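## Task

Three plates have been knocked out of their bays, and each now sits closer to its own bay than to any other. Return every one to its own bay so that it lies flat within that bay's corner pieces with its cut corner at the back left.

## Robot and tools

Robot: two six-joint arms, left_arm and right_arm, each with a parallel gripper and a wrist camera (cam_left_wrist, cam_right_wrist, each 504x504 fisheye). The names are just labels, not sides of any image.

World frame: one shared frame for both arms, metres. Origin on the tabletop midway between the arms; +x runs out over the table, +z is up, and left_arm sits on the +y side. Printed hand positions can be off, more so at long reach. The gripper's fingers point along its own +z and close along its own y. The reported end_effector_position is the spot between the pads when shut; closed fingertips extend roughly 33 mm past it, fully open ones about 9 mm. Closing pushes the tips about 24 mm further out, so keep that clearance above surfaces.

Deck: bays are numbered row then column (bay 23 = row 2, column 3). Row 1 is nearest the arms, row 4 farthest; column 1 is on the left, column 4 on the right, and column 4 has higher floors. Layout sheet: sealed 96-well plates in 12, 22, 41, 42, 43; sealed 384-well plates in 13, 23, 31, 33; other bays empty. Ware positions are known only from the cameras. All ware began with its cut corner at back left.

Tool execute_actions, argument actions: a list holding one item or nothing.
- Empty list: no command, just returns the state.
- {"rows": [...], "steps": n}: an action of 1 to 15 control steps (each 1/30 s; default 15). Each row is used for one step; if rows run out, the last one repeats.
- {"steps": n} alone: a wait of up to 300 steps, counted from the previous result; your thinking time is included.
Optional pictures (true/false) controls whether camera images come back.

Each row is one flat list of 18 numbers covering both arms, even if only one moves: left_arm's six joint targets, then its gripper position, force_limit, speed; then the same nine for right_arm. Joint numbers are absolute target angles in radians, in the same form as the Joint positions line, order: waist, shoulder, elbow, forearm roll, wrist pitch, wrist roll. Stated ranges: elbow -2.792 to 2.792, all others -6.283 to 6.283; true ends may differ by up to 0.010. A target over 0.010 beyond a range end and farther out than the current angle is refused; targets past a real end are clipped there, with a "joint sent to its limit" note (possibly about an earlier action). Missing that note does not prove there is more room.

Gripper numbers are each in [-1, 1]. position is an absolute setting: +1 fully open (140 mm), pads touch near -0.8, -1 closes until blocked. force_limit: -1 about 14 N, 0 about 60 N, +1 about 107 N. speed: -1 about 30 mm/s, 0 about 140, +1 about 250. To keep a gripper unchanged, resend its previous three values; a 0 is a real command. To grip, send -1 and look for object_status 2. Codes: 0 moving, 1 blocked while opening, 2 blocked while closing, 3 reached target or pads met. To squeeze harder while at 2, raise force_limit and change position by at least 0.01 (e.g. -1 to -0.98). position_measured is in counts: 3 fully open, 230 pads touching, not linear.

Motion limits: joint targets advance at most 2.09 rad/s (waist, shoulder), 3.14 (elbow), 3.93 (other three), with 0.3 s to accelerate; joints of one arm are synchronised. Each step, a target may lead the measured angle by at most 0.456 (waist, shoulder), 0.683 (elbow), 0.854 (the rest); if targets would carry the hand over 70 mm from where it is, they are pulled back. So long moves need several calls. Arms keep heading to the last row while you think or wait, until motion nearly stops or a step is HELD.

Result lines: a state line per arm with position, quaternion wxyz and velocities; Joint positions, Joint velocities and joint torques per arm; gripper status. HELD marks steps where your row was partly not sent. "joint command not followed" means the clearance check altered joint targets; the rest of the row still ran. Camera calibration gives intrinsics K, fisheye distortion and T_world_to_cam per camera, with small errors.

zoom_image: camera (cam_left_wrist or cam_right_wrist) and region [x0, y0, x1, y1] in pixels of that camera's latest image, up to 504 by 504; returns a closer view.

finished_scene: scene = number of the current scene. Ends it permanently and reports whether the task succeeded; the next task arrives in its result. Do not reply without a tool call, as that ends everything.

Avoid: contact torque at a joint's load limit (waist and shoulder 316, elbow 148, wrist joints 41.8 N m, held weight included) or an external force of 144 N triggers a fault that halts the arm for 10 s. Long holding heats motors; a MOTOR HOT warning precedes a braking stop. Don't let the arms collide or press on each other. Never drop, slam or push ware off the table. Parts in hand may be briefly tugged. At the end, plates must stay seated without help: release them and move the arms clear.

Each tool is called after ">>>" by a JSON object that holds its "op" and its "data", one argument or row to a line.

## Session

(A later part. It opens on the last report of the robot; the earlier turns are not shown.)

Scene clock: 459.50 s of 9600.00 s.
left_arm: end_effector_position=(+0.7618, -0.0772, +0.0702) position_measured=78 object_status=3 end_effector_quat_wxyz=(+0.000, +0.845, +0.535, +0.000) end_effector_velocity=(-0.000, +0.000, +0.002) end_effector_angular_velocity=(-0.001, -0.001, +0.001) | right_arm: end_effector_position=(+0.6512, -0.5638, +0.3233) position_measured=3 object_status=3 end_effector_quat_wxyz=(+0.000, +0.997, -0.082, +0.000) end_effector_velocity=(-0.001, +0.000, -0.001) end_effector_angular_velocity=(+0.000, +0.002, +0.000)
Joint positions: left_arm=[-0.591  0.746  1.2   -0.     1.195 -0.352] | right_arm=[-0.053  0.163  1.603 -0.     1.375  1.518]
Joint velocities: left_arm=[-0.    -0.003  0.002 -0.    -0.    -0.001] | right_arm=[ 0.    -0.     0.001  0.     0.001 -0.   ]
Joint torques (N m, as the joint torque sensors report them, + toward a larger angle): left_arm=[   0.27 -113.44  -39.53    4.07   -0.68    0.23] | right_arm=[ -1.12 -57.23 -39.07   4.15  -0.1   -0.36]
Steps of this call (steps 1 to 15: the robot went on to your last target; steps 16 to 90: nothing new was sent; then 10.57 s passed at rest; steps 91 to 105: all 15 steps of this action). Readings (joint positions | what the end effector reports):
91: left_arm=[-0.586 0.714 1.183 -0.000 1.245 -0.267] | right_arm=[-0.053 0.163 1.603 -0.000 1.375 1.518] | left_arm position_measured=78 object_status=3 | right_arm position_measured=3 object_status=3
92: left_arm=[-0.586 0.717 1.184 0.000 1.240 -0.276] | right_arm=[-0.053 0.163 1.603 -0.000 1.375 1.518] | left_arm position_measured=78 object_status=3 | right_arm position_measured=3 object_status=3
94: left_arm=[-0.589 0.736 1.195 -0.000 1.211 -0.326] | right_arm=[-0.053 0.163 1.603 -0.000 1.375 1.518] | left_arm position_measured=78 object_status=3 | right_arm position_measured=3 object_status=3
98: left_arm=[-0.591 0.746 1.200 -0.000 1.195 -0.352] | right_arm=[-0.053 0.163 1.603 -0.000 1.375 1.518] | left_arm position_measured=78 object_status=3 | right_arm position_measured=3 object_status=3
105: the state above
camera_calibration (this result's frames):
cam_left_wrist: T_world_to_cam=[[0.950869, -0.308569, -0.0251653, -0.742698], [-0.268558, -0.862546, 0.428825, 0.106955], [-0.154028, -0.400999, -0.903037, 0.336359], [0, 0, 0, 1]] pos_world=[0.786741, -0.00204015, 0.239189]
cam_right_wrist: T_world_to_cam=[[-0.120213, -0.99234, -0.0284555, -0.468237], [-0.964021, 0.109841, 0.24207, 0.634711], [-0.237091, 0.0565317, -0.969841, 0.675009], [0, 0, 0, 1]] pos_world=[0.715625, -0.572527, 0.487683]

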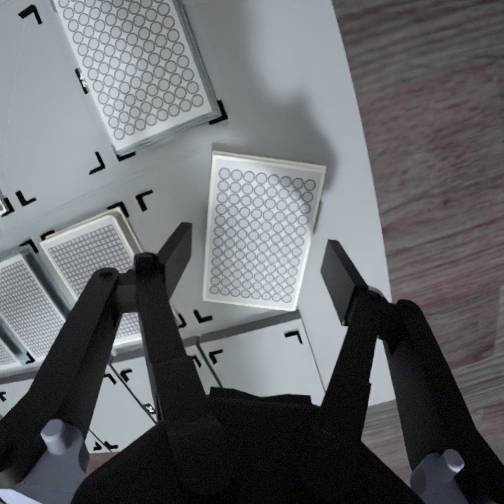

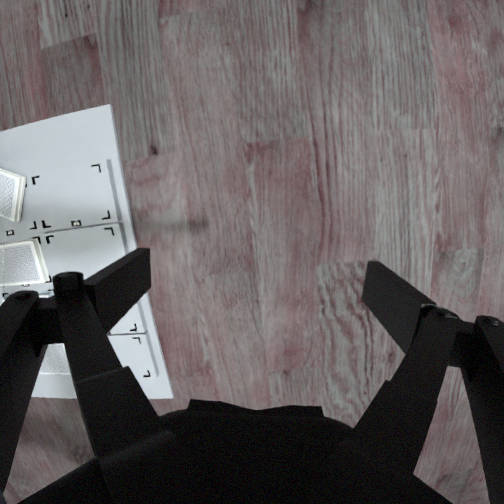

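>>> {"op": "execute_actions", "data": {
  "actions": [
    {"rows":[[-0.591,0.7601,1.2155,0,1.166,-0.352,0.4,0,-0.5,-0.053,0.163,1.603,0,1.375,1.518,1,0,0],[-0.591,0.7601,1.2155,0,1.166,-0.352,0.4,0,-0.5,-0.053,0.163,1.603,0,1.375,1.518,1,0,0],[-0.591,0.7601,1.2155,0,1.166,-0.352,0.4,0,-0.5,-0.053,0.163,1.603,0,1.375,1.518,1,0,0],[-0.591,0.7601,1.2155,0,1.166,-0.352,0.4,0,-0.5,-0.053,0.163,1.603,0,1.375,1.518,1,0,0],[-0.591,0.7601,1.2155,0,1.166,-0.352,0.4,0,-0.5,-0.053,0.163,1.603,0,1.375,1.518,1,0,0],[-0.591,0.7601,1.2155,0,1.166,-0.352,0.4,0,-0.5,-0.053,0.163,1.603,0,1.375,1.518,1,0,0],[-0.591,0.7601,1.2155,0,1.166,-0.352,0.4,0,-0.5,-0.053,0.163,1.603,0,1.375,1.518,1,0,0],[-0.591,0.7644,1.22,0,1.1572,-0.352,0.4,0,-0.5,-0.053,0.163,1.603,0,1.375,1.518,1,0,0]],"steps":15}
  ]
}}

Scene clock: 471.27 s of 9600.00 s.
left_arm: end_effector_position=(+0.7619, -0.0771, +0.0429) position_measured=78 object_status=3 end_effector_quat_wxyz=(+0.000, +0.845, +0.535, +0.000) end_effector_velocity=(+0.001, -0.000, -0.000) end_effector_angular_velocity=(-0.001, -0.001, -0.001) | right_arm: end_effector_position=(+0.6512, -0.5638, +0.3233) position_measured=3 object_status=3 end_effector_quat_wxyz=(+0.000, +0.997, -0.082, +0.000) end_effector_velocity=(-0.000, -0.000, +0.000) end_effector_angular_velocity=(-0.001, +0.000, +0.001)
Joint positions: left_arm=[-0.591  0.764  1.22   0.     1.157 -0.352] | right_arm=[-0.053  0.163  1.603 -0.     1.375  1.518]
Joint velocities: left_arm=[-0.     0.001 -0.001  0.001 -0.001  0.   ] | right_arm=[ 0.     0.    -0.    -0.001 -0.    -0.   ]
Joint torques (N m, as the joint torque sensors report them, + toward a larger angle): left_arm=[   1.98 -115.78  -39.04    3.78   -0.48    0.08] | right_arm=[ -2.63 -56.2  -39.32   4.14   0.    -0.23]
Steps of this call (steps 1 to 15: the robot went on to your last target; steps 16 to 90: nothing new was sent; then 8.27 s passed at rest; steps 91 to 105: all 15 steps of this action). Readings (joint positions | what the end effector reports):
91: left_arm=[-0.591 0.746 1.200 0.000 1.195 -0.352] | right_arm=[-0.053 0.163 1.603 0.000 1.375 1.518] | left_arm position_measured=78 object_status=3 | right_arm position_measured=3 object_status=3
92: left_arm=[-0.591 0.749 1.204 0.000 1.186 -0.352] | right_arm=[-0.053 0.163 1.603 -0.000 1.375 1.518] | left_arm position_measured=78 object_status=3 | right_arm position_measured=3 object_status=3
94: left_arm=[-0.591 0.760 1.215 -0.000 1.168 -0.352] | right_arm=[-0.053 0.163 1.603 -0.000 1.375 1.518] | left_arm position_measured=78 object_status=3 | right_arm position_measured=3 object_status=3
98: left_arm=[-0.591 0.760 1.216 -0.000 1.166 -0.352] | right_arm=[-0.053 0.163 1.603 -0.000 1.375 1.518] | left_arm position_measured=78 object_status=3 | right_arm position_measured=3 object_status=3
105: the state above
camera_calibration (this result's frames):
cam_left_wrist: T_world_to_cam=[[0.95089, -0.308512, -0.0250576, -0.743472], [-0.268553, -0.862557, 0.428807, 0.118675], [-0.153906, -0.401019, -0.903048, 0.311693], [0, 0, 0, 1]] pos_world=[0.786802, -0.00201156, 0.211955]
cam_right_wrist: T_world_to_cam=[[-0.120213, -0.99234, -0.0284556, -0.468237], [-0.964021, 0.109841, 0.242071, 0.634711], [-0.237091, 0.0565318, -0.969841, 0.675009], [0, 0, 0, 1]] pos_world=[0.715625, -0.572527, 0.487683]

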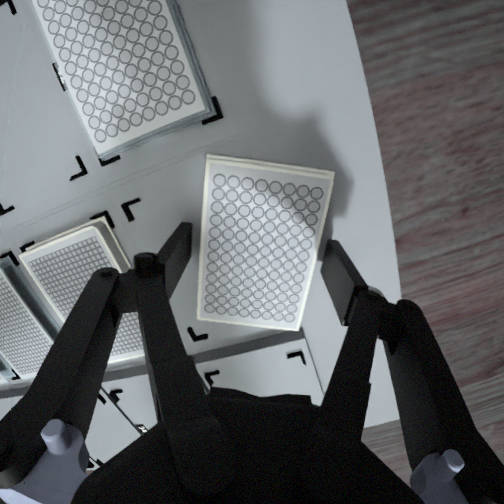

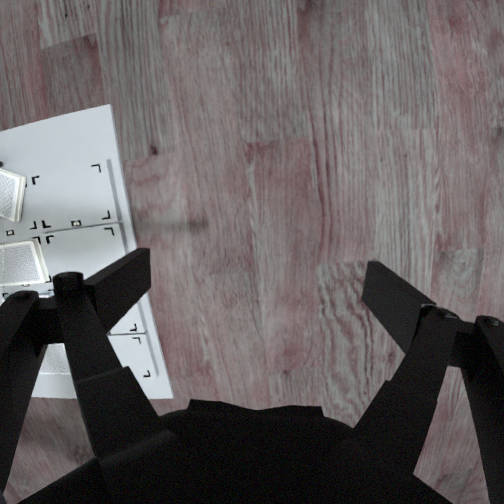

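>>> {"op": "execute_actions", "data": {
  "actions": [
    {"rows":[[-0.591,0.7654,1.2211,0,1.1551,-0.352,0.4,0,-0.5,-0.053,0.163,1.603,0,1.375,1.518,1,0,0],[-0.591,0.7654,1.2211,0,1.1551,-0.352,0.4,0,-0.5,-0.053,0.163,1.603,0,1.375,1.518,1,0,0],[-0.591,0.7654,1.2211,0,1.1551,-0.352,0.4,0,-0.5,-0.053,0.163,1.603,0,1.375,1.518,1,0,0],[-0.591,0.7654,1.2211,0,1.1551,-0.352,-1,0,-0.5,-0.053,0.163,1.603,0,1.375,1.518,1,0,0]],"steps":15}
  ]
}}

Scene clock: 483.73 s of 9600.00 s.
left_arm: end_effector_position=(+0.7618, -0.0772, +0.0413) position_measured=106 object_status=0 end_effector_quat_wxyz=(+0.000, +0.845, +0.535, -0.000) end_effector_velocity=(+0.000, -0.000, -0.001) end_effector_angular_velocity=(+0.000, +0.000, +0.001) | right_arm: end_effector_position=(+0.6512, -0.5638, +0.3233) position_measured=3 object_status=3 end_effector_quat_wxyz=(+0.000, +0.997, -0.082, +0.000) end_effector_velocity=(+0.000, -0.000, +0.000) end_effector_angular_velocity=(-0.000, -0.000, -0.000)
Joint positions: left_arm=[-0.591  0.765  1.221 -0.     1.155 -0.352] | right_arm=[-0.053  0.163  1.603 -0.     1.375  1.518]
Joint velocities: left_arm=[-0.     0.001 -0.001 -0.     0.    -0.001] | right_arm=[-0.  0. -0. -0. -0.  0.]
Joint torques (N m, as the joint torque sensors report them, + toward a larger angle): left_arm=[  -3.19 -104.69  -35.34    3.5    -1.35    0.44] | right_arm=[ -1.66 -55.38 -39.07   4.03   0.05  -0.36]
Steps of this call (steps 1 to 15: the robot went on to your last target; steps 16 to 90: nothing new was sent; then 8.97 s passed at rest; steps 91 to 105: all 15 steps of this action). Readings (joint positions | what the end effector reports):
91: left_arm=[-0.591 0.764 1.220 -0.000 1.157 -0.352] | right_arm=[-0.053 0.163 1.603 -0.000 1.375 1.518] | left_arm position_measured=78 object_status=3 | right_arm position_measured=3 object_status=3
92: left_arm=[-0.591 0.765 1.221 -0.000 1.156 -0.352] | right_arm=[-0.053 0.163 1.603 -0.000 1.375 1.518] | left_arm position_measured=78 object_status=3 | right_arm position_measured=3 object_status=3
94: left_arm=[-0.591 0.765 1.221 -0.000 1.155 -0.352] | right_arm=[-0.053 0.163 1.603 -0.000 1.375 1.518] | left_arm position_measured=78 object_status=0 | right_arm position_measured=3 object_status=3
98: left_arm=[-0.591 0.765 1.221 -0.000 1.155 -0.352] | right_arm=[-0.053 0.163 1.603 -0.000 1.375 1.518] | left_arm position_measured=94 object_status=0 | right_arm position_measured=3 object_status=3
105: the state above
camera_calibration (this result's frames):
cam_left_wrist: T_world_to_cam=[[0.950882, -0.308524, -0.0252142, -0.743416], [-0.268497, -0.862564, 0.428827, 0.119285], [-0.154052, -0.400994, -0.903035, 0.310313], [0, 0, 0, 1]] pos_world=[0.786733, -0.00203681, 0.210326]
cam_right_wrist: T_world_to_cam=[[-0.120213, -0.99234, -0.0284555, -0.468237], [-0.964021, 0.109841, 0.24207, 0.634711], [-0.237091, 0.0565317, -0.969841, 0.675009], [0, 0, 0, 1]] pos_world=[0.715625, -0.572527, 0.487683]

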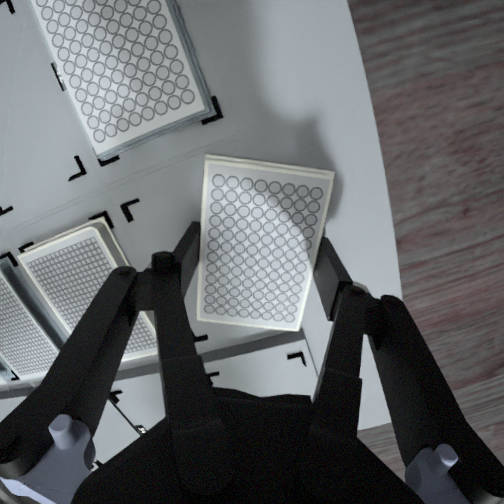

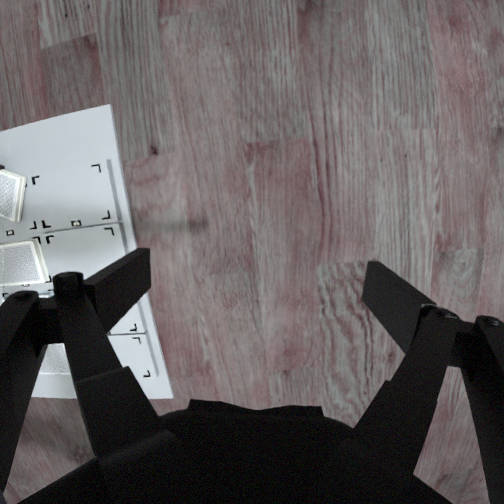

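>>> {"op": "execute_actions", "data": {
  "actions": [
    {"rows":[[-0.591,0.762,1.2177,0,1.1619,-0.352,-1,0,-0.5,-0.053,0.163,1.603,0,1.375,1.518,1,0,0],[-0.591,0.762,1.2177,0,1.1619,-0.352,-1,0,-0.5,-0.053,0.163,1.603,0,1.375,1.518,1,0,0],[-0.591,0.762,1.2177,0,1.1619,-0.352,-1,0,-0.5,-0.053,0.163,1.603,0,1.375,1.518,1,0,0],[-0.591,0.7429,1.1966,0,1.2021,-0.352,-1,0,-0.5,-0.053,0.163,1.603,0,1.375,1.518,1,0,0],[-0.591,0.7429,1.1966,0,1.2021,-0.352,-1,0,-0.5,-0.053,0.163,1.603,0,1.375,1.518,1,0,0],[-0.591,0.7429,1.1966,0,1.2021,-0.352,-1,0,-0.5,-0.053,0.163,1.603,0,1.375,1.518,1,0,0],[-0.591,0.7429,1.1966,0,1.2021,-0.352,-1,0,-0.5,-0.053,0.163,1.603,0,1.375,1.518,1,0,0],[-0.591,0.7429,1.1966,0,1.2021,-0.352,-1,0,-0.5,-0.053,0.163,1.603,0,1.375,1.518,1,0,0],[-0.591,0.7429,1.1966,0,1.2021,-0.352,-1,0,-0.5,-0.053,0.163,1.603,0,1.375,1.518,1,0,0],[-0.6211,0.6988,1.2754,0,1.1674,-0.8321,-1,0,-0.5,-0.053,0.163,1.603,0,1.375,1.518,1,0,0]],"steps":15}
  ],
  "pictures": false
}}

>>> {"op": "execute_actions", "data": {
  "actions": [
    {"rows":[[-0.6211,0.6988,1.2754,0,1.1674,-0.8321,-1,0,-0.5,-0.053,0.163,1.603,0,1.375,1.518,1,0,0],[-0.6211,0.6988,1.2754,0,1.1674,-0.8321,-1,0,-0.5,-0.053,0.163,1.603,0,1.375,1.518,1,0,0],[-0.6211,0.6988,1.2754,0,1.1674,-0.8321,-1,0,-0.5,-0.053,0.163,1.603,0,1.375,1.518,1,0,0],[-0.6211,0.6988,1.2754,0,1.1674,-0.8321,-1,0,-0.5,-0.053,0.163,1.603,0,1.375,1.518,1,0,0],[-0.6211,0.6988,1.2754,0,1.1674,-0.8321,-1,0,-0.5,-0.053,0.163,1.603,0,1.375,1.518,1,0,0],[-0.6211,0.6988,1.2754,0,1.1674,-0.8321,-1,0,-0.5,-0.053,0.163,1.603,0,1.375,1.518,1,0,0],[-0.6211,0.6988,1.2754,0,1.1674,-0.8321,-1,0,-0.5,-0.053,0.163,1.603,0,1.375,1.518,1,0,0],[-0.6211,0.7104,1.2880,0,1.1432,-0.8321,-1,0,-0.5,-0.053,0.163,1.603,0,1.375,1.518,1,0,0]],"steps":15}
  ]
}}

>>> {"op": "zoom_image", "data": {
  "camera": "cam_left_wrist",
  "region": [170,120,370,260]
}}

Scene clock: 503.13 s of 9600.00 s.
left_arm: end_effector_position=(+0.7465, -0.0769, +0.0729) position_measured=106 object_status=2 end_effector_quat_wxyz=(+0.001, +0.795, +0.606, +0.000) end_effector_velocity=(-0.182, +0.006, -0.002) end_effector_angular_velocity=(+0.013, +0.016, +2.005) | right_arm: end_effector_position=(+0.6512, -0.5638, +0.3233) position_measured=3 object_status=3 end_effector_quat_wxyz=(+0.000, +0.997, -0.082, +0.000) end_effector_velocity=(-0.000, -0.000, -0.000) end_effector_angular_velocity=(+0.000, +0.000, -0.001)
Joint positions: left_arm=[-0.603  0.726  1.232  0.     1.183 -0.538] | right_arm=[-0.053  0.163  1.603 -0.     1.375  1.518]
Joint velocities: left_arm=[-0.136 -0.202  0.366  0.    -0.144 -2.142] | right_arm=[-0.  0.  0.  0.  0.  0.]
Joint torques (N m, as the joint torque sensors report them, + toward a larger angle): left_arm=[  -9.19 -116.48  -38.77    3.77   -0.19    0.06] | right_arm=[ -1.04 -55.43 -39.24   4.12   0.01  -0.27]
Steps of this call (steps 1 to 15: the robot went on to your last target; steps 16 to 90: nothing new was sent; then 15.90 s passed at rest; steps 91 to 105: all 15 steps of this action). Readings (joint positions | what the end effector reports):
91: left_arm=[-0.591 0.765 1.221 0.000 1.155 -0.352] | right_arm=[-0.053 0.163 1.603 0.000 1.375 1.518] | left_arm position_measured=106 object_status=2 | right_arm position_measured=3 object_status=3
92: left_arm=[-0.591 0.764 1.220 0.000 1.158 -0.352] | right_arm=[-0.053 0.163 1.603 -0.000 1.375 1.518] | left_arm position_measured=106 object_status=2 | right_arm position_measured=3 object_status=3
94: left_arm=[-0.591 0.762 1.218 0.000 1.162 -0.352] | right_arm=[-0.053 0.163 1.603 -0.000 1.375 1.518] | left_arm position_measured=106 object_status=2 | right_arm position_measured=3 object_status=3
98: left_arm=[-0.591 0.742 1.196 0.000 1.201 -0.352] | right_arm=[-0.053 0.163 1.603 -0.000 1.375 1.518] | left_arm position_measured=106 object_status=2 | right_arm position_measured=3 object_status=3
105: the state above

Scene clock: 503.63 s of 9600.00 s.
left_arm: end_effector_position=(+0.7231, -0.0769, +0.0582) position_measured=106 object_status=2 end_effector_quat_wxyz=(+0.000, +0.704, +0.710, -0.000) end_effector_velocity=(-0.000, +0.000, -0.002) end_effector_angular_velocity=(+0.001, +0.001, +0.003) | right_arm: end_effector_position=(+0.6512, -0.5638, +0.3233) position_measured=3 object_status=3 end_effector_quat_wxyz=(+0.000, +0.997, -0.082, +0.000) end_effector_velocity=(-0.000, -0.000, -0.001) end_effector_angular_velocity=(-0.000, +0.000, -0.000)
Joint positions: left_arm=[-0.621  0.71   1.288 -0.     1.143 -0.832] | right_arm=[-0.053  0.163  1.603 -0.     1.375  1.518]
Joint velocities: left_arm=[ 0.     0.002  0.    -0.001 -0.001 -0.003] | right_arm=[ 0.     0.     0.001 -0.    -0.001  0.   ]
Joint torques (N m, as the joint torque sensors report them, + toward a larger angle): left_arm=[  -0.85 -103.73  -37.62    3.8    -0.21    0.15] | right_arm=[ -2.16 -54.98 -39.49   4.14  -0.02  -0.38]
Steps of this call (steps 1 to 15: all 15 steps of this action). Readings (joint positions | what the end effector reports):
1: left_arm=[-0.607 0.719 1.244 -0.000 1.178 -0.615] | right_arm=[-0.053 0.163 1.603 -0.000 1.375 1.518] | left_arm position_measured=106 object_status=2 | right_arm position_measured=3 object_status=3
2: left_arm=[-0.612 0.712 1.254 -0.000 1.175 -0.686] | right_arm=[-0.053 0.163 1.603 -0.000 1.375 1.518] | left_arm position_measured=106 object_status=2 | right_arm position_measured=3 object_status=3
4: left_arm=[-0.618 0.703 1.269 -0.000 1.170 -0.786] | right_arm=[-0.053 0.163 1.603 -0.000 1.375 1.518] | left_arm position_measured=106 object_status=2 | right_arm position_measured=3 object_status=3
8: left_arm=[-0.621 0.699 1.276 -0.000 1.167 -0.832] | right_arm=[-0.053 0.163 1.603 -0.000 1.375 1.518] | left_arm position_measured=106 object_status=2 | right_arm position_measured=3 object_status=3
15: the state above
camera_calibration (this result's frames):
cam_left_wrist: T_world_to_cam=[[0.990421, 0.135759, -0.0251982, -0.700489], [0.133381, -0.893481, 0.428836, -0.191134], [0.0357041, -0.428089, -0.903031, 0.180422], [0, 0, 0, 1]] pos_world=[0.712831, 0.00156006, 0.227241]
cam_right_wrist: T_world_to_cam=[[-0.120213, -0.99234, -0.0284556, -0.468237], [-0.964021, 0.109841, 0.24207, 0.634711], [-0.237091, 0.0565317, -0.969841, 0.675009], [0, 0, 0, 1]] pos_world=[0.715625, -0.572527, 0.487683]

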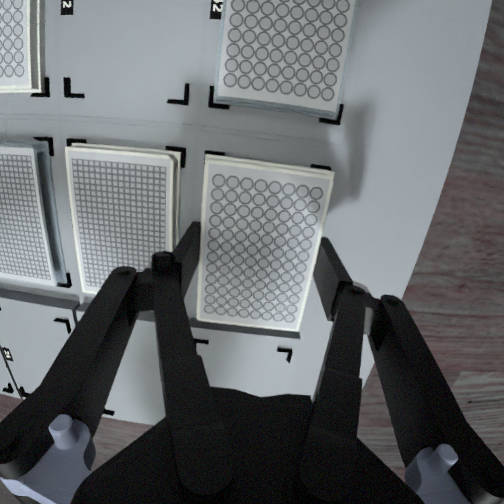

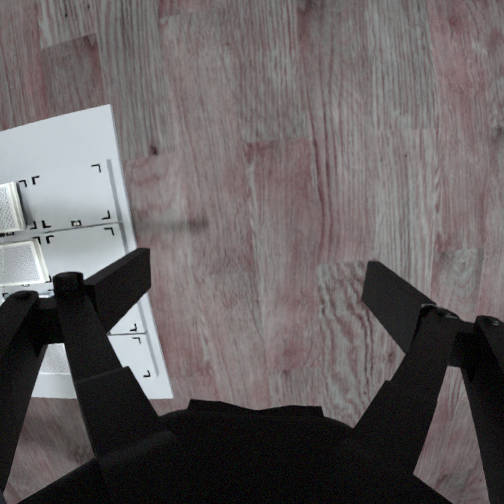

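Region (170, 120, 370, 260) of cam_left_wrist's 504x504 image, scaled by 2.520, with more detail than that image has; it fills the top 353 rows of this view, and the rest is white.

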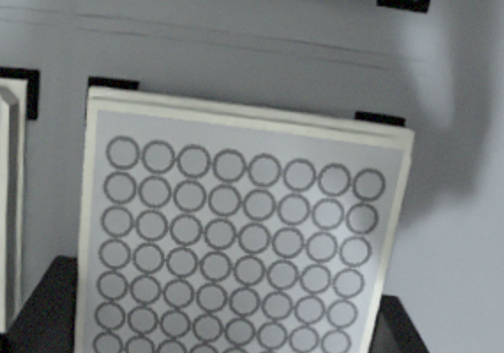

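>>> {"op": "execute_actions", "data": {
  "actions": [
    {"rows":[[-0.6239,0.7107,1.2875,0,1.1434,-0.8349,-1,0,-0.5,-0.053,0.163,1.603,0,1.375,1.518,1,0,0],[-0.6239,0.7107,1.2875,0,1.1434,-0.8349,-1,0,-0.5,-0.053,0.163,1.603,0,1.375,1.518,1,0,0],[-0.6239,0.7107,1.2875,0,1.1434,-0.8349,-1,0,-0.5,-0.053,0.163,1.603,0,1.375,1.518,1,0,0],[-0.6239,0.7107,1.2875,0,1.1434,-0.8349,-1,0,-0.5,-0.053,0.163,1.603,0,1.375,1.518,1,0,0],[-0.6239,0.7107,1.2875,0,1.1434,-0.8349,-1,0,-0.5,-0.053,0.163,1.603,0,1.375,1.518,1,0,0],[-0.6239,0.7178,1.2944,0,1.1294,-0.8349,-1,0,-0.5,-0.053,0.163,1.603,0,1.375,1.518,1,0,0]],"steps":15}
  ]
}}

>>> {"op": "zoom_image", "data": {
  "camera": "cam_left_wrist",
  "region": [170,120,370,260]
}}

Scene clock: 519.17 s of 9600.00 s.
left_arm: end_effector_position=(+0.7214, -0.0789, +0.0481) position_measured=106 object_status=2 end_effector_quat_wxyz=(-0.000, +0.704, +0.710, +0.000) end_effector_velocity=(-0.000, +0.000, -0.002) end_effector_angular_velocity=(+0.001, +0.002, +0.001) | right_arm: end_effector_position=(+0.6512, -0.5638, +0.3233) position_measured=3 object_status=3 end_effector_quat_wxyz=(+0.000, +0.997, -0.082, +0.000) end_effector_velocity=(+0.000, +0.001, +0.000) end_effector_angular_velocity=(+0.002, -0.000, -0.001)
Joint positions: left_arm=[-0.624  0.718  1.294  0.     1.129 -0.835] | right_arm=[-0.053  0.163  1.603 -0.     1.375  1.518]
Joint velocities: left_arm=[ 0.     0.001  0.    -0.001  0.001 -0.   ] | right_arm=[-0.    -0.    -0.     0.002  0.     0.   ]
Joint torques (N m, as the joint torque sensors report them, + toward a larger angle): left_arm=[  -2.44 -109.    -39.21    3.76   -0.42   -0.03] | right_arm=[ -1.46 -56.18 -39.44   4.12   0.    -0.29]
Steps of this call (steps 1 to 15: the robot went on to your last target; steps 16 to 90: nothing new was sent; then 12.03 s passed at rest; steps 91 to 105: all 15 steps of this action). Readings (joint positions | what the end effector reports):
91: left_arm=[-0.621 0.710 1.288 0.000 1.143 -0.832] | right_arm=[-0.053 0.163 1.603 -0.000 1.375 1.518] | left_arm position_measured=106 object_status=2 | right_arm position_measured=3 object_status=3
92: left_arm=[-0.622 0.710 1.288 0.000 1.143 -0.834] | right_arm=[-0.053 0.163 1.603 -0.000 1.375 1.518] | left_arm position_measured=106 object_status=2 | right_arm position_measured=3 object_status=3
94: left_arm=[-0.624 0.711 1.288 0.000 1.143 -0.835] | right_arm=[-0.053 0.163 1.603 -0.000 1.375 1.518] | left_arm position_measured=106 object_status=2 | right_arm position_measured=3 object_status=3
98: left_arm=[-0.624 0.717 1.293 0.000 1.132 -0.835] | right_arm=[-0.053 0.163 1.603 -0.000 1.375 1.518] | left_arm position_measured=106 object_status=2 | right_arm position_measured=3 object_status=3
105: the state above
camera_calibration (this result's frames):
cam_left_wrist: T_world_to_cam=[[0.990422, 0.135755, -0.0252116, -0.698815], [0.133387, -0.89352, 0.428754, -0.188335], [0.0356785, -0.42801, -0.903069, 0.170548], [0, 0, 0, 1]] pos_world=[0.711158, -0.000417598, 0.217148]
cam_right_wrist: T_world_to_cam=[[-0.120213, -0.99234, -0.0284554, -0.468237], [-0.964021, 0.109841, 0.24207, 0.634711], [-0.23709, 0.0565316, -0.969841, 0.675009], [0, 0, 0, 1]] pos_world=[0.715625, -0.572527, 0.487683]

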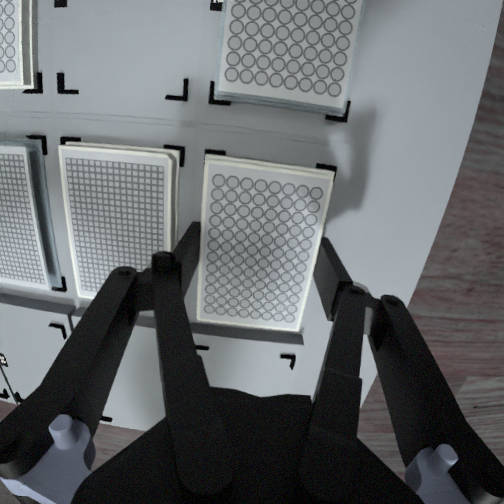

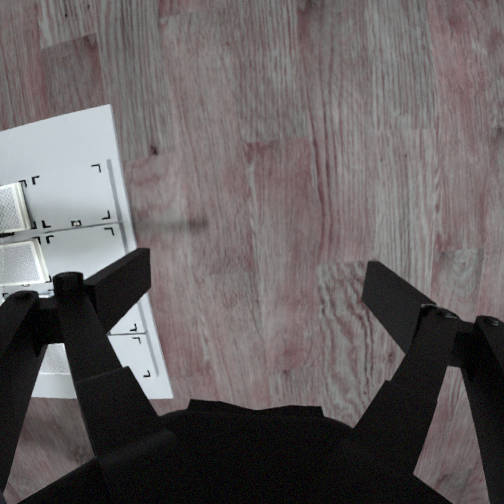

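Region (170, 120, 370, 260) of cam_left_wrist's 504x504 image, scaled by 2.520, with more detail than that image has; it fills the top 353 rows of this view, and the rest is white.

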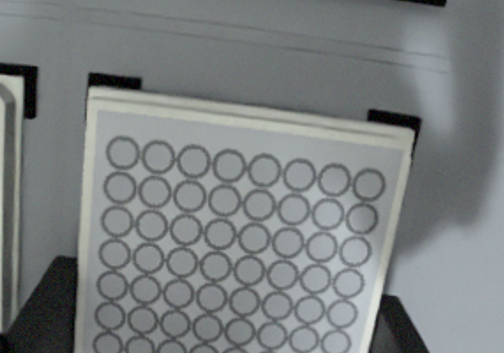

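>>> {"op": "execute_actions", "data": {
  "actions": [
    {"rows":[[-0.6239,0.7192,1.2958,0,1.1266,-0.8349,-1,0,-0.5,-0.053,0.163,1.603,0,1.375,1.518,1,0,0],[-0.6239,0.7192,1.2958,0,1.1266,-0.8349,-1,0,-0.5,-0.053,0.163,1.603,0,1.375,1.518,1,0,0],[-0.6239,0.7192,1.2958,0,1.1266,-0.8349,-1,0,-0.5,-0.053,0.163,1.603,0,1.375,1.518,1,0,0],[-0.6239,0.7192,1.2958,0,1.1266,-0.8349,-1,0,-0.5,-0.053,0.163,1.603,0,1.375,1.518,1,0,0],[-0.6239,0.7206,1.2972,0,1.1238,-0.8349,-1,0,-0.5,-0.053,0.163,1.603,0,1.375,1.518,1,0,0],[-0.6239,0.7206,1.2972,0,1.1238,-0.8349,-1,0,-0.5,-0.053,0.163,1.603,0,1.375,1.518,1,0,0],[-0.6239,0.7206,1.2972,0,1.1238,-0.8349,-1,0,-0.5,-0.053,0.163,1.603,0,1.375,1.518,1,0,0],[-0.6239,0.7206,1.2972,0,1.1238,-0.8349,-1,0,-0.5,-0.053,0.163,1.603,0,1.375,1.518,1,0,0],[-0.6239,0.7217,1.2983,0,1.1216,-0.8349,-1,0,-0.5,-0.053,0.163,1.603,0,1.375,1.518,1,0,0]],"steps":15}
  ]
}}

>>> {"op": "zoom_image", "data": {
  "camera": "cam_left_wrist",
  "region": [170,120,370,260]
}}

Scene clock: 530.07 s of 9600.00 s.
left_arm: end_effector_position=(+0.7213, -0.0789, +0.0427) position_measured=106 object_status=2 end_effector_quat_wxyz=(+0.000, +0.704, +0.710, -0.000) end_effector_velocity=(-0.001, +0.001, -0.000) end_effector_angular_velocity=(+0.001, +0.002, -0.001) | right_arm: end_effector_position=(+0.6512, -0.5638, +0.3233) position_measured=3 object_status=3 end_effector_quat_wxyz=(+0.000, +0.997, -0.082, +0.000) end_effector_velocity=(+0.000, +0.000, -0.000) end_effector_angular_velocity=(+0.002, -0.001, +0.000)
Joint positions: left_arm=[-0.624  0.722  1.298 -0.     1.122 -0.835] | right_arm=[-0.053  0.163  1.603 -0.     1.375  1.518]
Joint velocities: left_arm=[-0.    -0.     0.001 -0.001  0.001  0.002] | right_arm=[-0.    -0.     0.     0.002 -0.001 -0.001]
Joint torques (N m, as the joint torque sensors report them, + toward a larger angle): left_arm=[  -0.25 -111.71  -40.44    3.79   -0.39   -0.01] | right_arm=[ -1.67 -55.99 -39.3    4.26   0.04  -0.4 ]
Steps of this call (steps 1 to 15: the robot went on to your last target; steps 16 to 90: nothing new was sent; then 7.40 s passed at rest; steps 91 to 105: all 15 steps of this action). Readings (joint positions | what the end effector reports):
91: left_arm=[-0.624 0.718 1.294 -0.000 1.129 -0.835] | right_arm=[-0.053 0.163 1.603 -0.000 1.375 1.518] | left_arm position_measured=106 object_status=2 | right_arm position_measured=3 object_status=3
92: left_arm=[-0.624 0.718 1.295 -0.000 1.128 -0.835] | right_arm=[-0.053 0.163 1.603 -0.000 1.375 1.518] | left_arm position_measured=106 object_status=2 | right_arm position_measured=3 object_status=3
94: left_arm=[-0.624 0.719 1.296 -0.000 1.127 -0.835] | right_arm=[-0.053 0.163 1.603 -0.000 1.375 1.518] | left_arm position_measured=106 object_status=2 | right_arm position_measured=3 object_status=3
98: left_arm=[-0.624 0.720 1.297 -0.000 1.124 -0.835] | right_arm=[-0.053 0.163 1.603 -0.000 1.375 1.518] | left_arm position_measured=106 object_status=2 | right_arm position_measured=3 object_status=3
105: the state above
camera_calibration (this result's frames):
cam_left_wrist: T_world_to_cam=[[0.990416, 0.135801, -0.0252028, -0.698916], [0.133422, -0.893474, 0.428839, -0.185976], [0.0357188, -0.428092, -0.903029, 0.165618], [0, 0, 0, 1]] pos_world=[0.711115, -0.000350885, 0.211697]
cam_right_wrist: T_world_to_cam=[[-0.120213, -0.99234, -0.0284554, -0.468237], [-0.964021, 0.109841, 0.24207, 0.634711], [-0.237091, 0.0565316, -0.969841, 0.675009], [0, 0, 0, 1]] pos_world=[0.715625, -0.572527, 0.487683]

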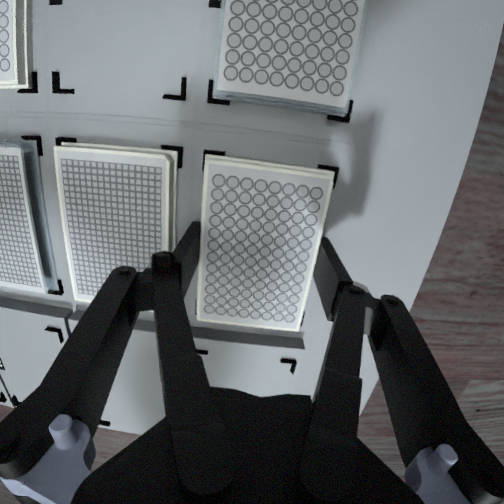

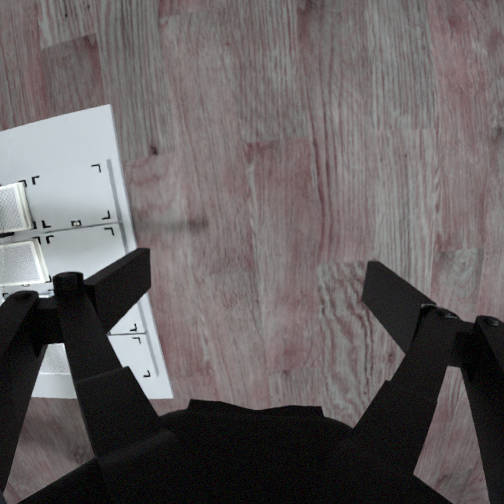

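Region (170, 120, 370, 260) of cam_left_wrist's 504x504 image, scaled by 2.520, with more detail than that image has; it fills the top 353 rows of this view, and the rest is white.

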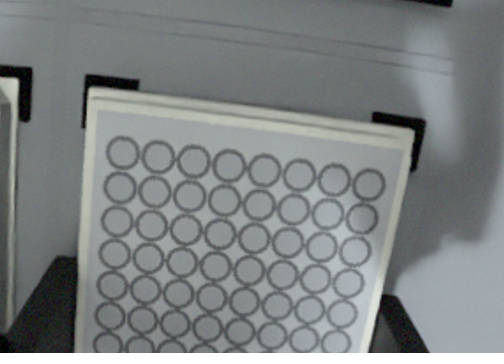

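Good. Lower ~2 mm, release, lift.

>>> {"op": "execute_actions", "data": {
  "actions": [
    {"rows":[[-0.6239,0.7224,1.299,0,1.1202,-0.8349,-1,0,-0.5,-0.053,0.163,1.603,0,1.375,1.518,1,0,0],[-0.6239,0.7224,1.299,0,1.1202,-0.8349,-1,0,-0.5,-0.053,0.163,1.603,0,1.375,1.518,1,0,0],[-0.6239,0.7224,1.299,0,1.1202,-0.8349,-1,0,-0.5,-0.053,0.163,1.603,0,1.375,1.518,1,0,0],[-0.6239,0.7231,1.2997,0,1.1188,-0.8349,-1,0,-0.5,-0.053,0.163,1.603,0,1.375,1.518,1,0,0],[-0.6239,0.7231,1.2997,0,1.1188,-0.8349,-1,0,-0.5,-0.053,0.163,1.603,0,1.375,1.518,1,0,0],[-0.6239,0.7231,1.2997,0,1.1188,-0.8349,-1,0,-0.5,-0.053,0.163,1.603,0,1.375,1.518,1,0,0],[-0.6239,0.7231,1.2997,0,1.1188,-0.8349,0.4,0,-0.5,-0.053,0.163,1.603,0,1.375,1.518,1,0,0]],"steps":15}
  ],
  "pictures": false
}}

>>> {"op": "execute_actions", "data": {
  "actions": [
    {"rows":[[-0.6239,0.7231,1.2997,0,1.1188,-0.8349,0.4,0,-0.5,-0.053,0.163,1.603,0,1.375,1.518,1,0,0],[-0.6239,0.7231,1.2997,0,1.1188,-0.8349,0.4,0,-0.5,-0.053,0.163,1.603,0,1.375,1.518,1,0,0],[-0.6239,0.665,1.235,0,1.2416,-0.8349,0.4,0,-0.5,-0.053,0.163,1.603,0,1.375,1.518,1,0,0]],"steps":15}
  ]
}}

>>> {"op": "zoom_image", "data": {
  "camera": "cam_left_wrist",
  "region": [180,120,350,310]
}}

Scene clock: 541.00 s of 9600.00 s.
left_arm: end_effector_position=(+0.7213, -0.0788, +0.0407) position_measured=78 object_status=0 end_effector_quat_wxyz=(+0.000, +0.704, +0.710, +0.000) end_effector_velocity=(+0.000, -0.001, +0.001) end_effector_angular_velocity=(-0.001, -0.001, +0.001) | right_arm: end_effector_position=(+0.6512, -0.5638, +0.3233) position_measured=3 object_status=3 end_effector_quat_wxyz=(+0.000, +0.997, -0.082, +0.000) end_effector_velocity=(-0.000, -0.000, -0.000) end_effector_angular_velocity=(-0.001, +0.001, +0.000)
Joint positions: left_arm=[-0.624  0.723  1.3    0.     1.119 -0.835] | right_arm=[-0.053  0.163  1.603 -0.     1.375  1.518]
Joint velocities: left_arm=[ 0.    -0.    -0.001 -0.    -0.    -0.001] | right_arm=[ 0.     0.     0.    -0.001  0.001  0.   ]
Joint torques (N m, as the joint torque sensors report them, + toward a larger angle): left_arm=[  -3.59 -113.05  -39.82    3.97   -0.73    0.15] | right_arm=[ -2.71 -55.97 -39.     4.18  -0.01  -0.28]
Steps of this call (steps 1 to 15: the robot went on to your last target; steps 16 to 90: nothing new was sent; then 7.43 s passed at rest; steps 91 to 105: all 15 steps of this action). Readings (joint positions | what the end effector reports):
91: left_arm=[-0.624 0.722 1.298 0.000 1.122 -0.835] | right_arm=[-0.053 0.163 1.603 -0.000 1.375 1.518] | left_arm position_measured=106 object_status=2 | right_arm position_measured=3 object_status=3
92: left_arm=[-0.624 0.722 1.299 0.000 1.121 -0.835] | right_arm=[-0.053 0.163 1.603 -0.000 1.375 1.518] | left_arm position_measured=106 object_status=2 | right_arm position_measured=3 object_status=3
94: left_arm=[-0.624 0.722 1.299 0.000 1.120 -0.835] | right_arm=[-0.053 0.163 1.603 -0.000 1.375 1.518] | left_arm position_measured=106 object_status=2 | right_arm position_measured=3 object_status=3
98: left_arm=[-0.624 0.723 1.300 0.000 1.119 -0.835] | right_arm=[-0.053 0.163 1.603 -0.000 1.375 1.518] | left_arm position_measured=106 object_status=0 | right_arm position_measured=3 object_status=3
105: the state above

Scene clock: 541.50 s of 9600.00 s.
left_arm: end_effector_position=(+0.7202, -0.0776, +0.1271) position_measured=78 object_status=3 end_effector_quat_wxyz=(-0.000, +0.704, +0.710, -0.000) end_effector_velocity=(-0.000, -0.000, -0.001) end_effector_angular_velocity=(+0.001, +0.001, -0.001) | right_arm: end_effector_position=(+0.6512, -0.5638, +0.3233) position_measured=3 object_status=3 end_effector_quat_wxyz=(+0.000, +0.997, -0.082, +0.000) end_effector_velocity=(+0.000, -0.000, +0.000) end_effector_angular_velocity=(+0.000, -0.000, -0.000)
Joint positions: left_arm=[-0.624  0.665  1.235 -0.     1.242 -0.835] | right_arm=[-0.053  0.163  1.603 -0.     1.375  1.518]
Joint velocities: left_arm=[-0.     0.001 -0.001 -0.     0.001  0.001] | right_arm=[-0.001  0.    -0.     0.    -0.    -0.001]
Joint torques (N m, as the joint torque sensors report them, + toward a larger angle): left_arm=[  -0.98 -107.1   -41.88    4.18   -0.88    0.17] | right_arm=[ -1.96 -56.24 -39.23   4.06  -0.03  -0.39]
Steps of this call (steps 1 to 15: all 15 steps of this action). Readings (joint positions | what the end effector reports):
1: left_arm=[-0.624 0.723 1.300 0.000 1.119 -0.835] | right_arm=[-0.053 0.163 1.603 -0.000 1.375 1.518] | left_arm position_measured=78 object_status=0 | right_arm position_measured=3 object_status=3
2: left_arm=[-0.624 0.723 1.300 0.000 1.119 -0.835] | right_arm=[-0.053 0.163 1.603 -0.000 1.375 1.518] | left_arm position_measured=78 object_status=0 | right_arm position_measured=3 object_status=3
4: left_arm=[-0.624 0.720 1.296 -0.000 1.128 -0.835] | right_arm=[-0.053 0.163 1.603 -0.000 1.375 1.518] | left_arm position_measured=78 object_status=0 | right_arm position_measured=3 object_status=3
8: left_arm=[-0.624 0.669 1.240 0.000 1.230 -0.835] | right_arm=[-0.053 0.163 1.603 -0.000 1.375 1.518] | left_arm position_measured=78 object_status=3 | right_arm position_measured=3 object_status=3
15: the state above
camera_calibration (this result's frames):
cam_left_wrist: T_world_to_cam=[[0.990411, 0.135807, -0.0253634, -0.695773], [0.133499, -0.893502, 0.428757, -0.220974], [0.0355659, -0.428031, -0.903064, 0.242483], [0, 0, 0, 1]] pos_world=[0.709976, 0.000840399, 0.296074]
cam_right_wrist: T_world_to_cam=[[-0.120213, -0.99234, -0.0284556, -0.468237], [-0.964021, 0.109841, 0.24207, 0.634711], [-0.237091, 0.0565317, -0.969841, 0.675009], [0, 0, 0, 1]] pos_world=[0.715625, -0.572527, 0.487683]

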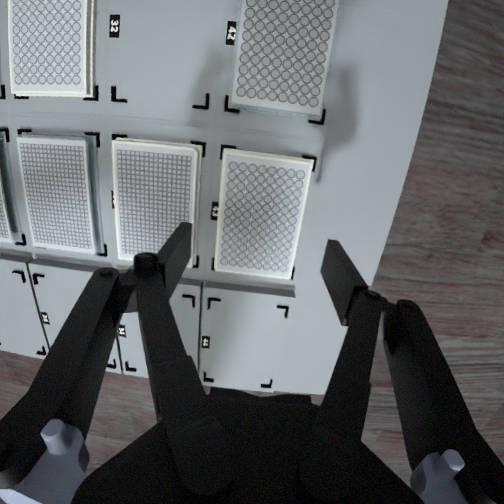

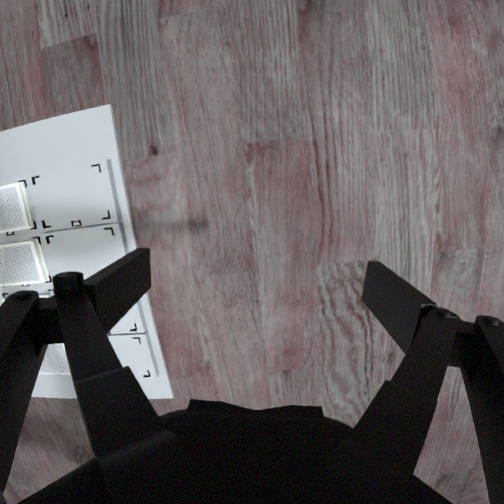

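Region (180, 120, 350, 310) of cam_left_wrist's 504x504 image, scaled by 2.653, with more detail than that image has; it fills the left 451 columns of this view, and the rest is white.

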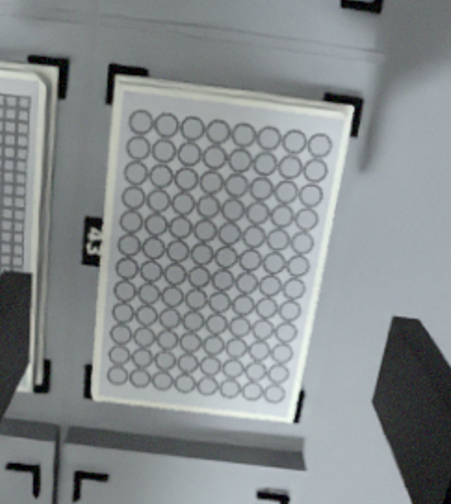

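>>> {"op": "zoom_image", "data": {
  "camera": "cam_left_wrist",
  "region": [210,140,330,200]
}}

>>> {"op": "zoom_image", "data": {
  "camera": "cam_left_wrist",
  "region": [200,230,320,290]
}}

Region (210, 140, 330, 200) of cam_left_wrist's 504x504 image, scaled by 4.200, with more detail than that image has.

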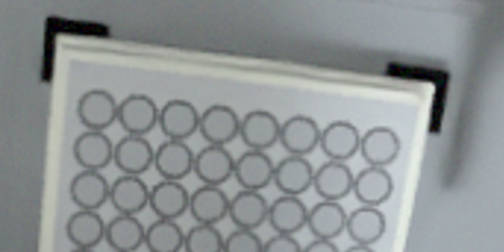

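Region (200, 230, 320, 290) of cam_left_wrist's 504x504 image, scaled by 4.200, with more detail than that image has.

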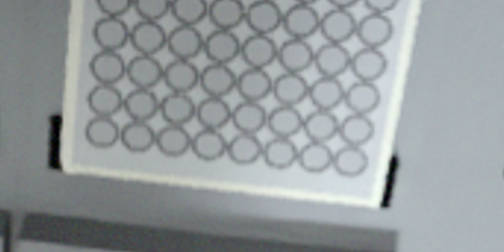

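>>> {"op": "finished_scene", "data": {
  "scene": 1
}}

The scene is finished: the task was done.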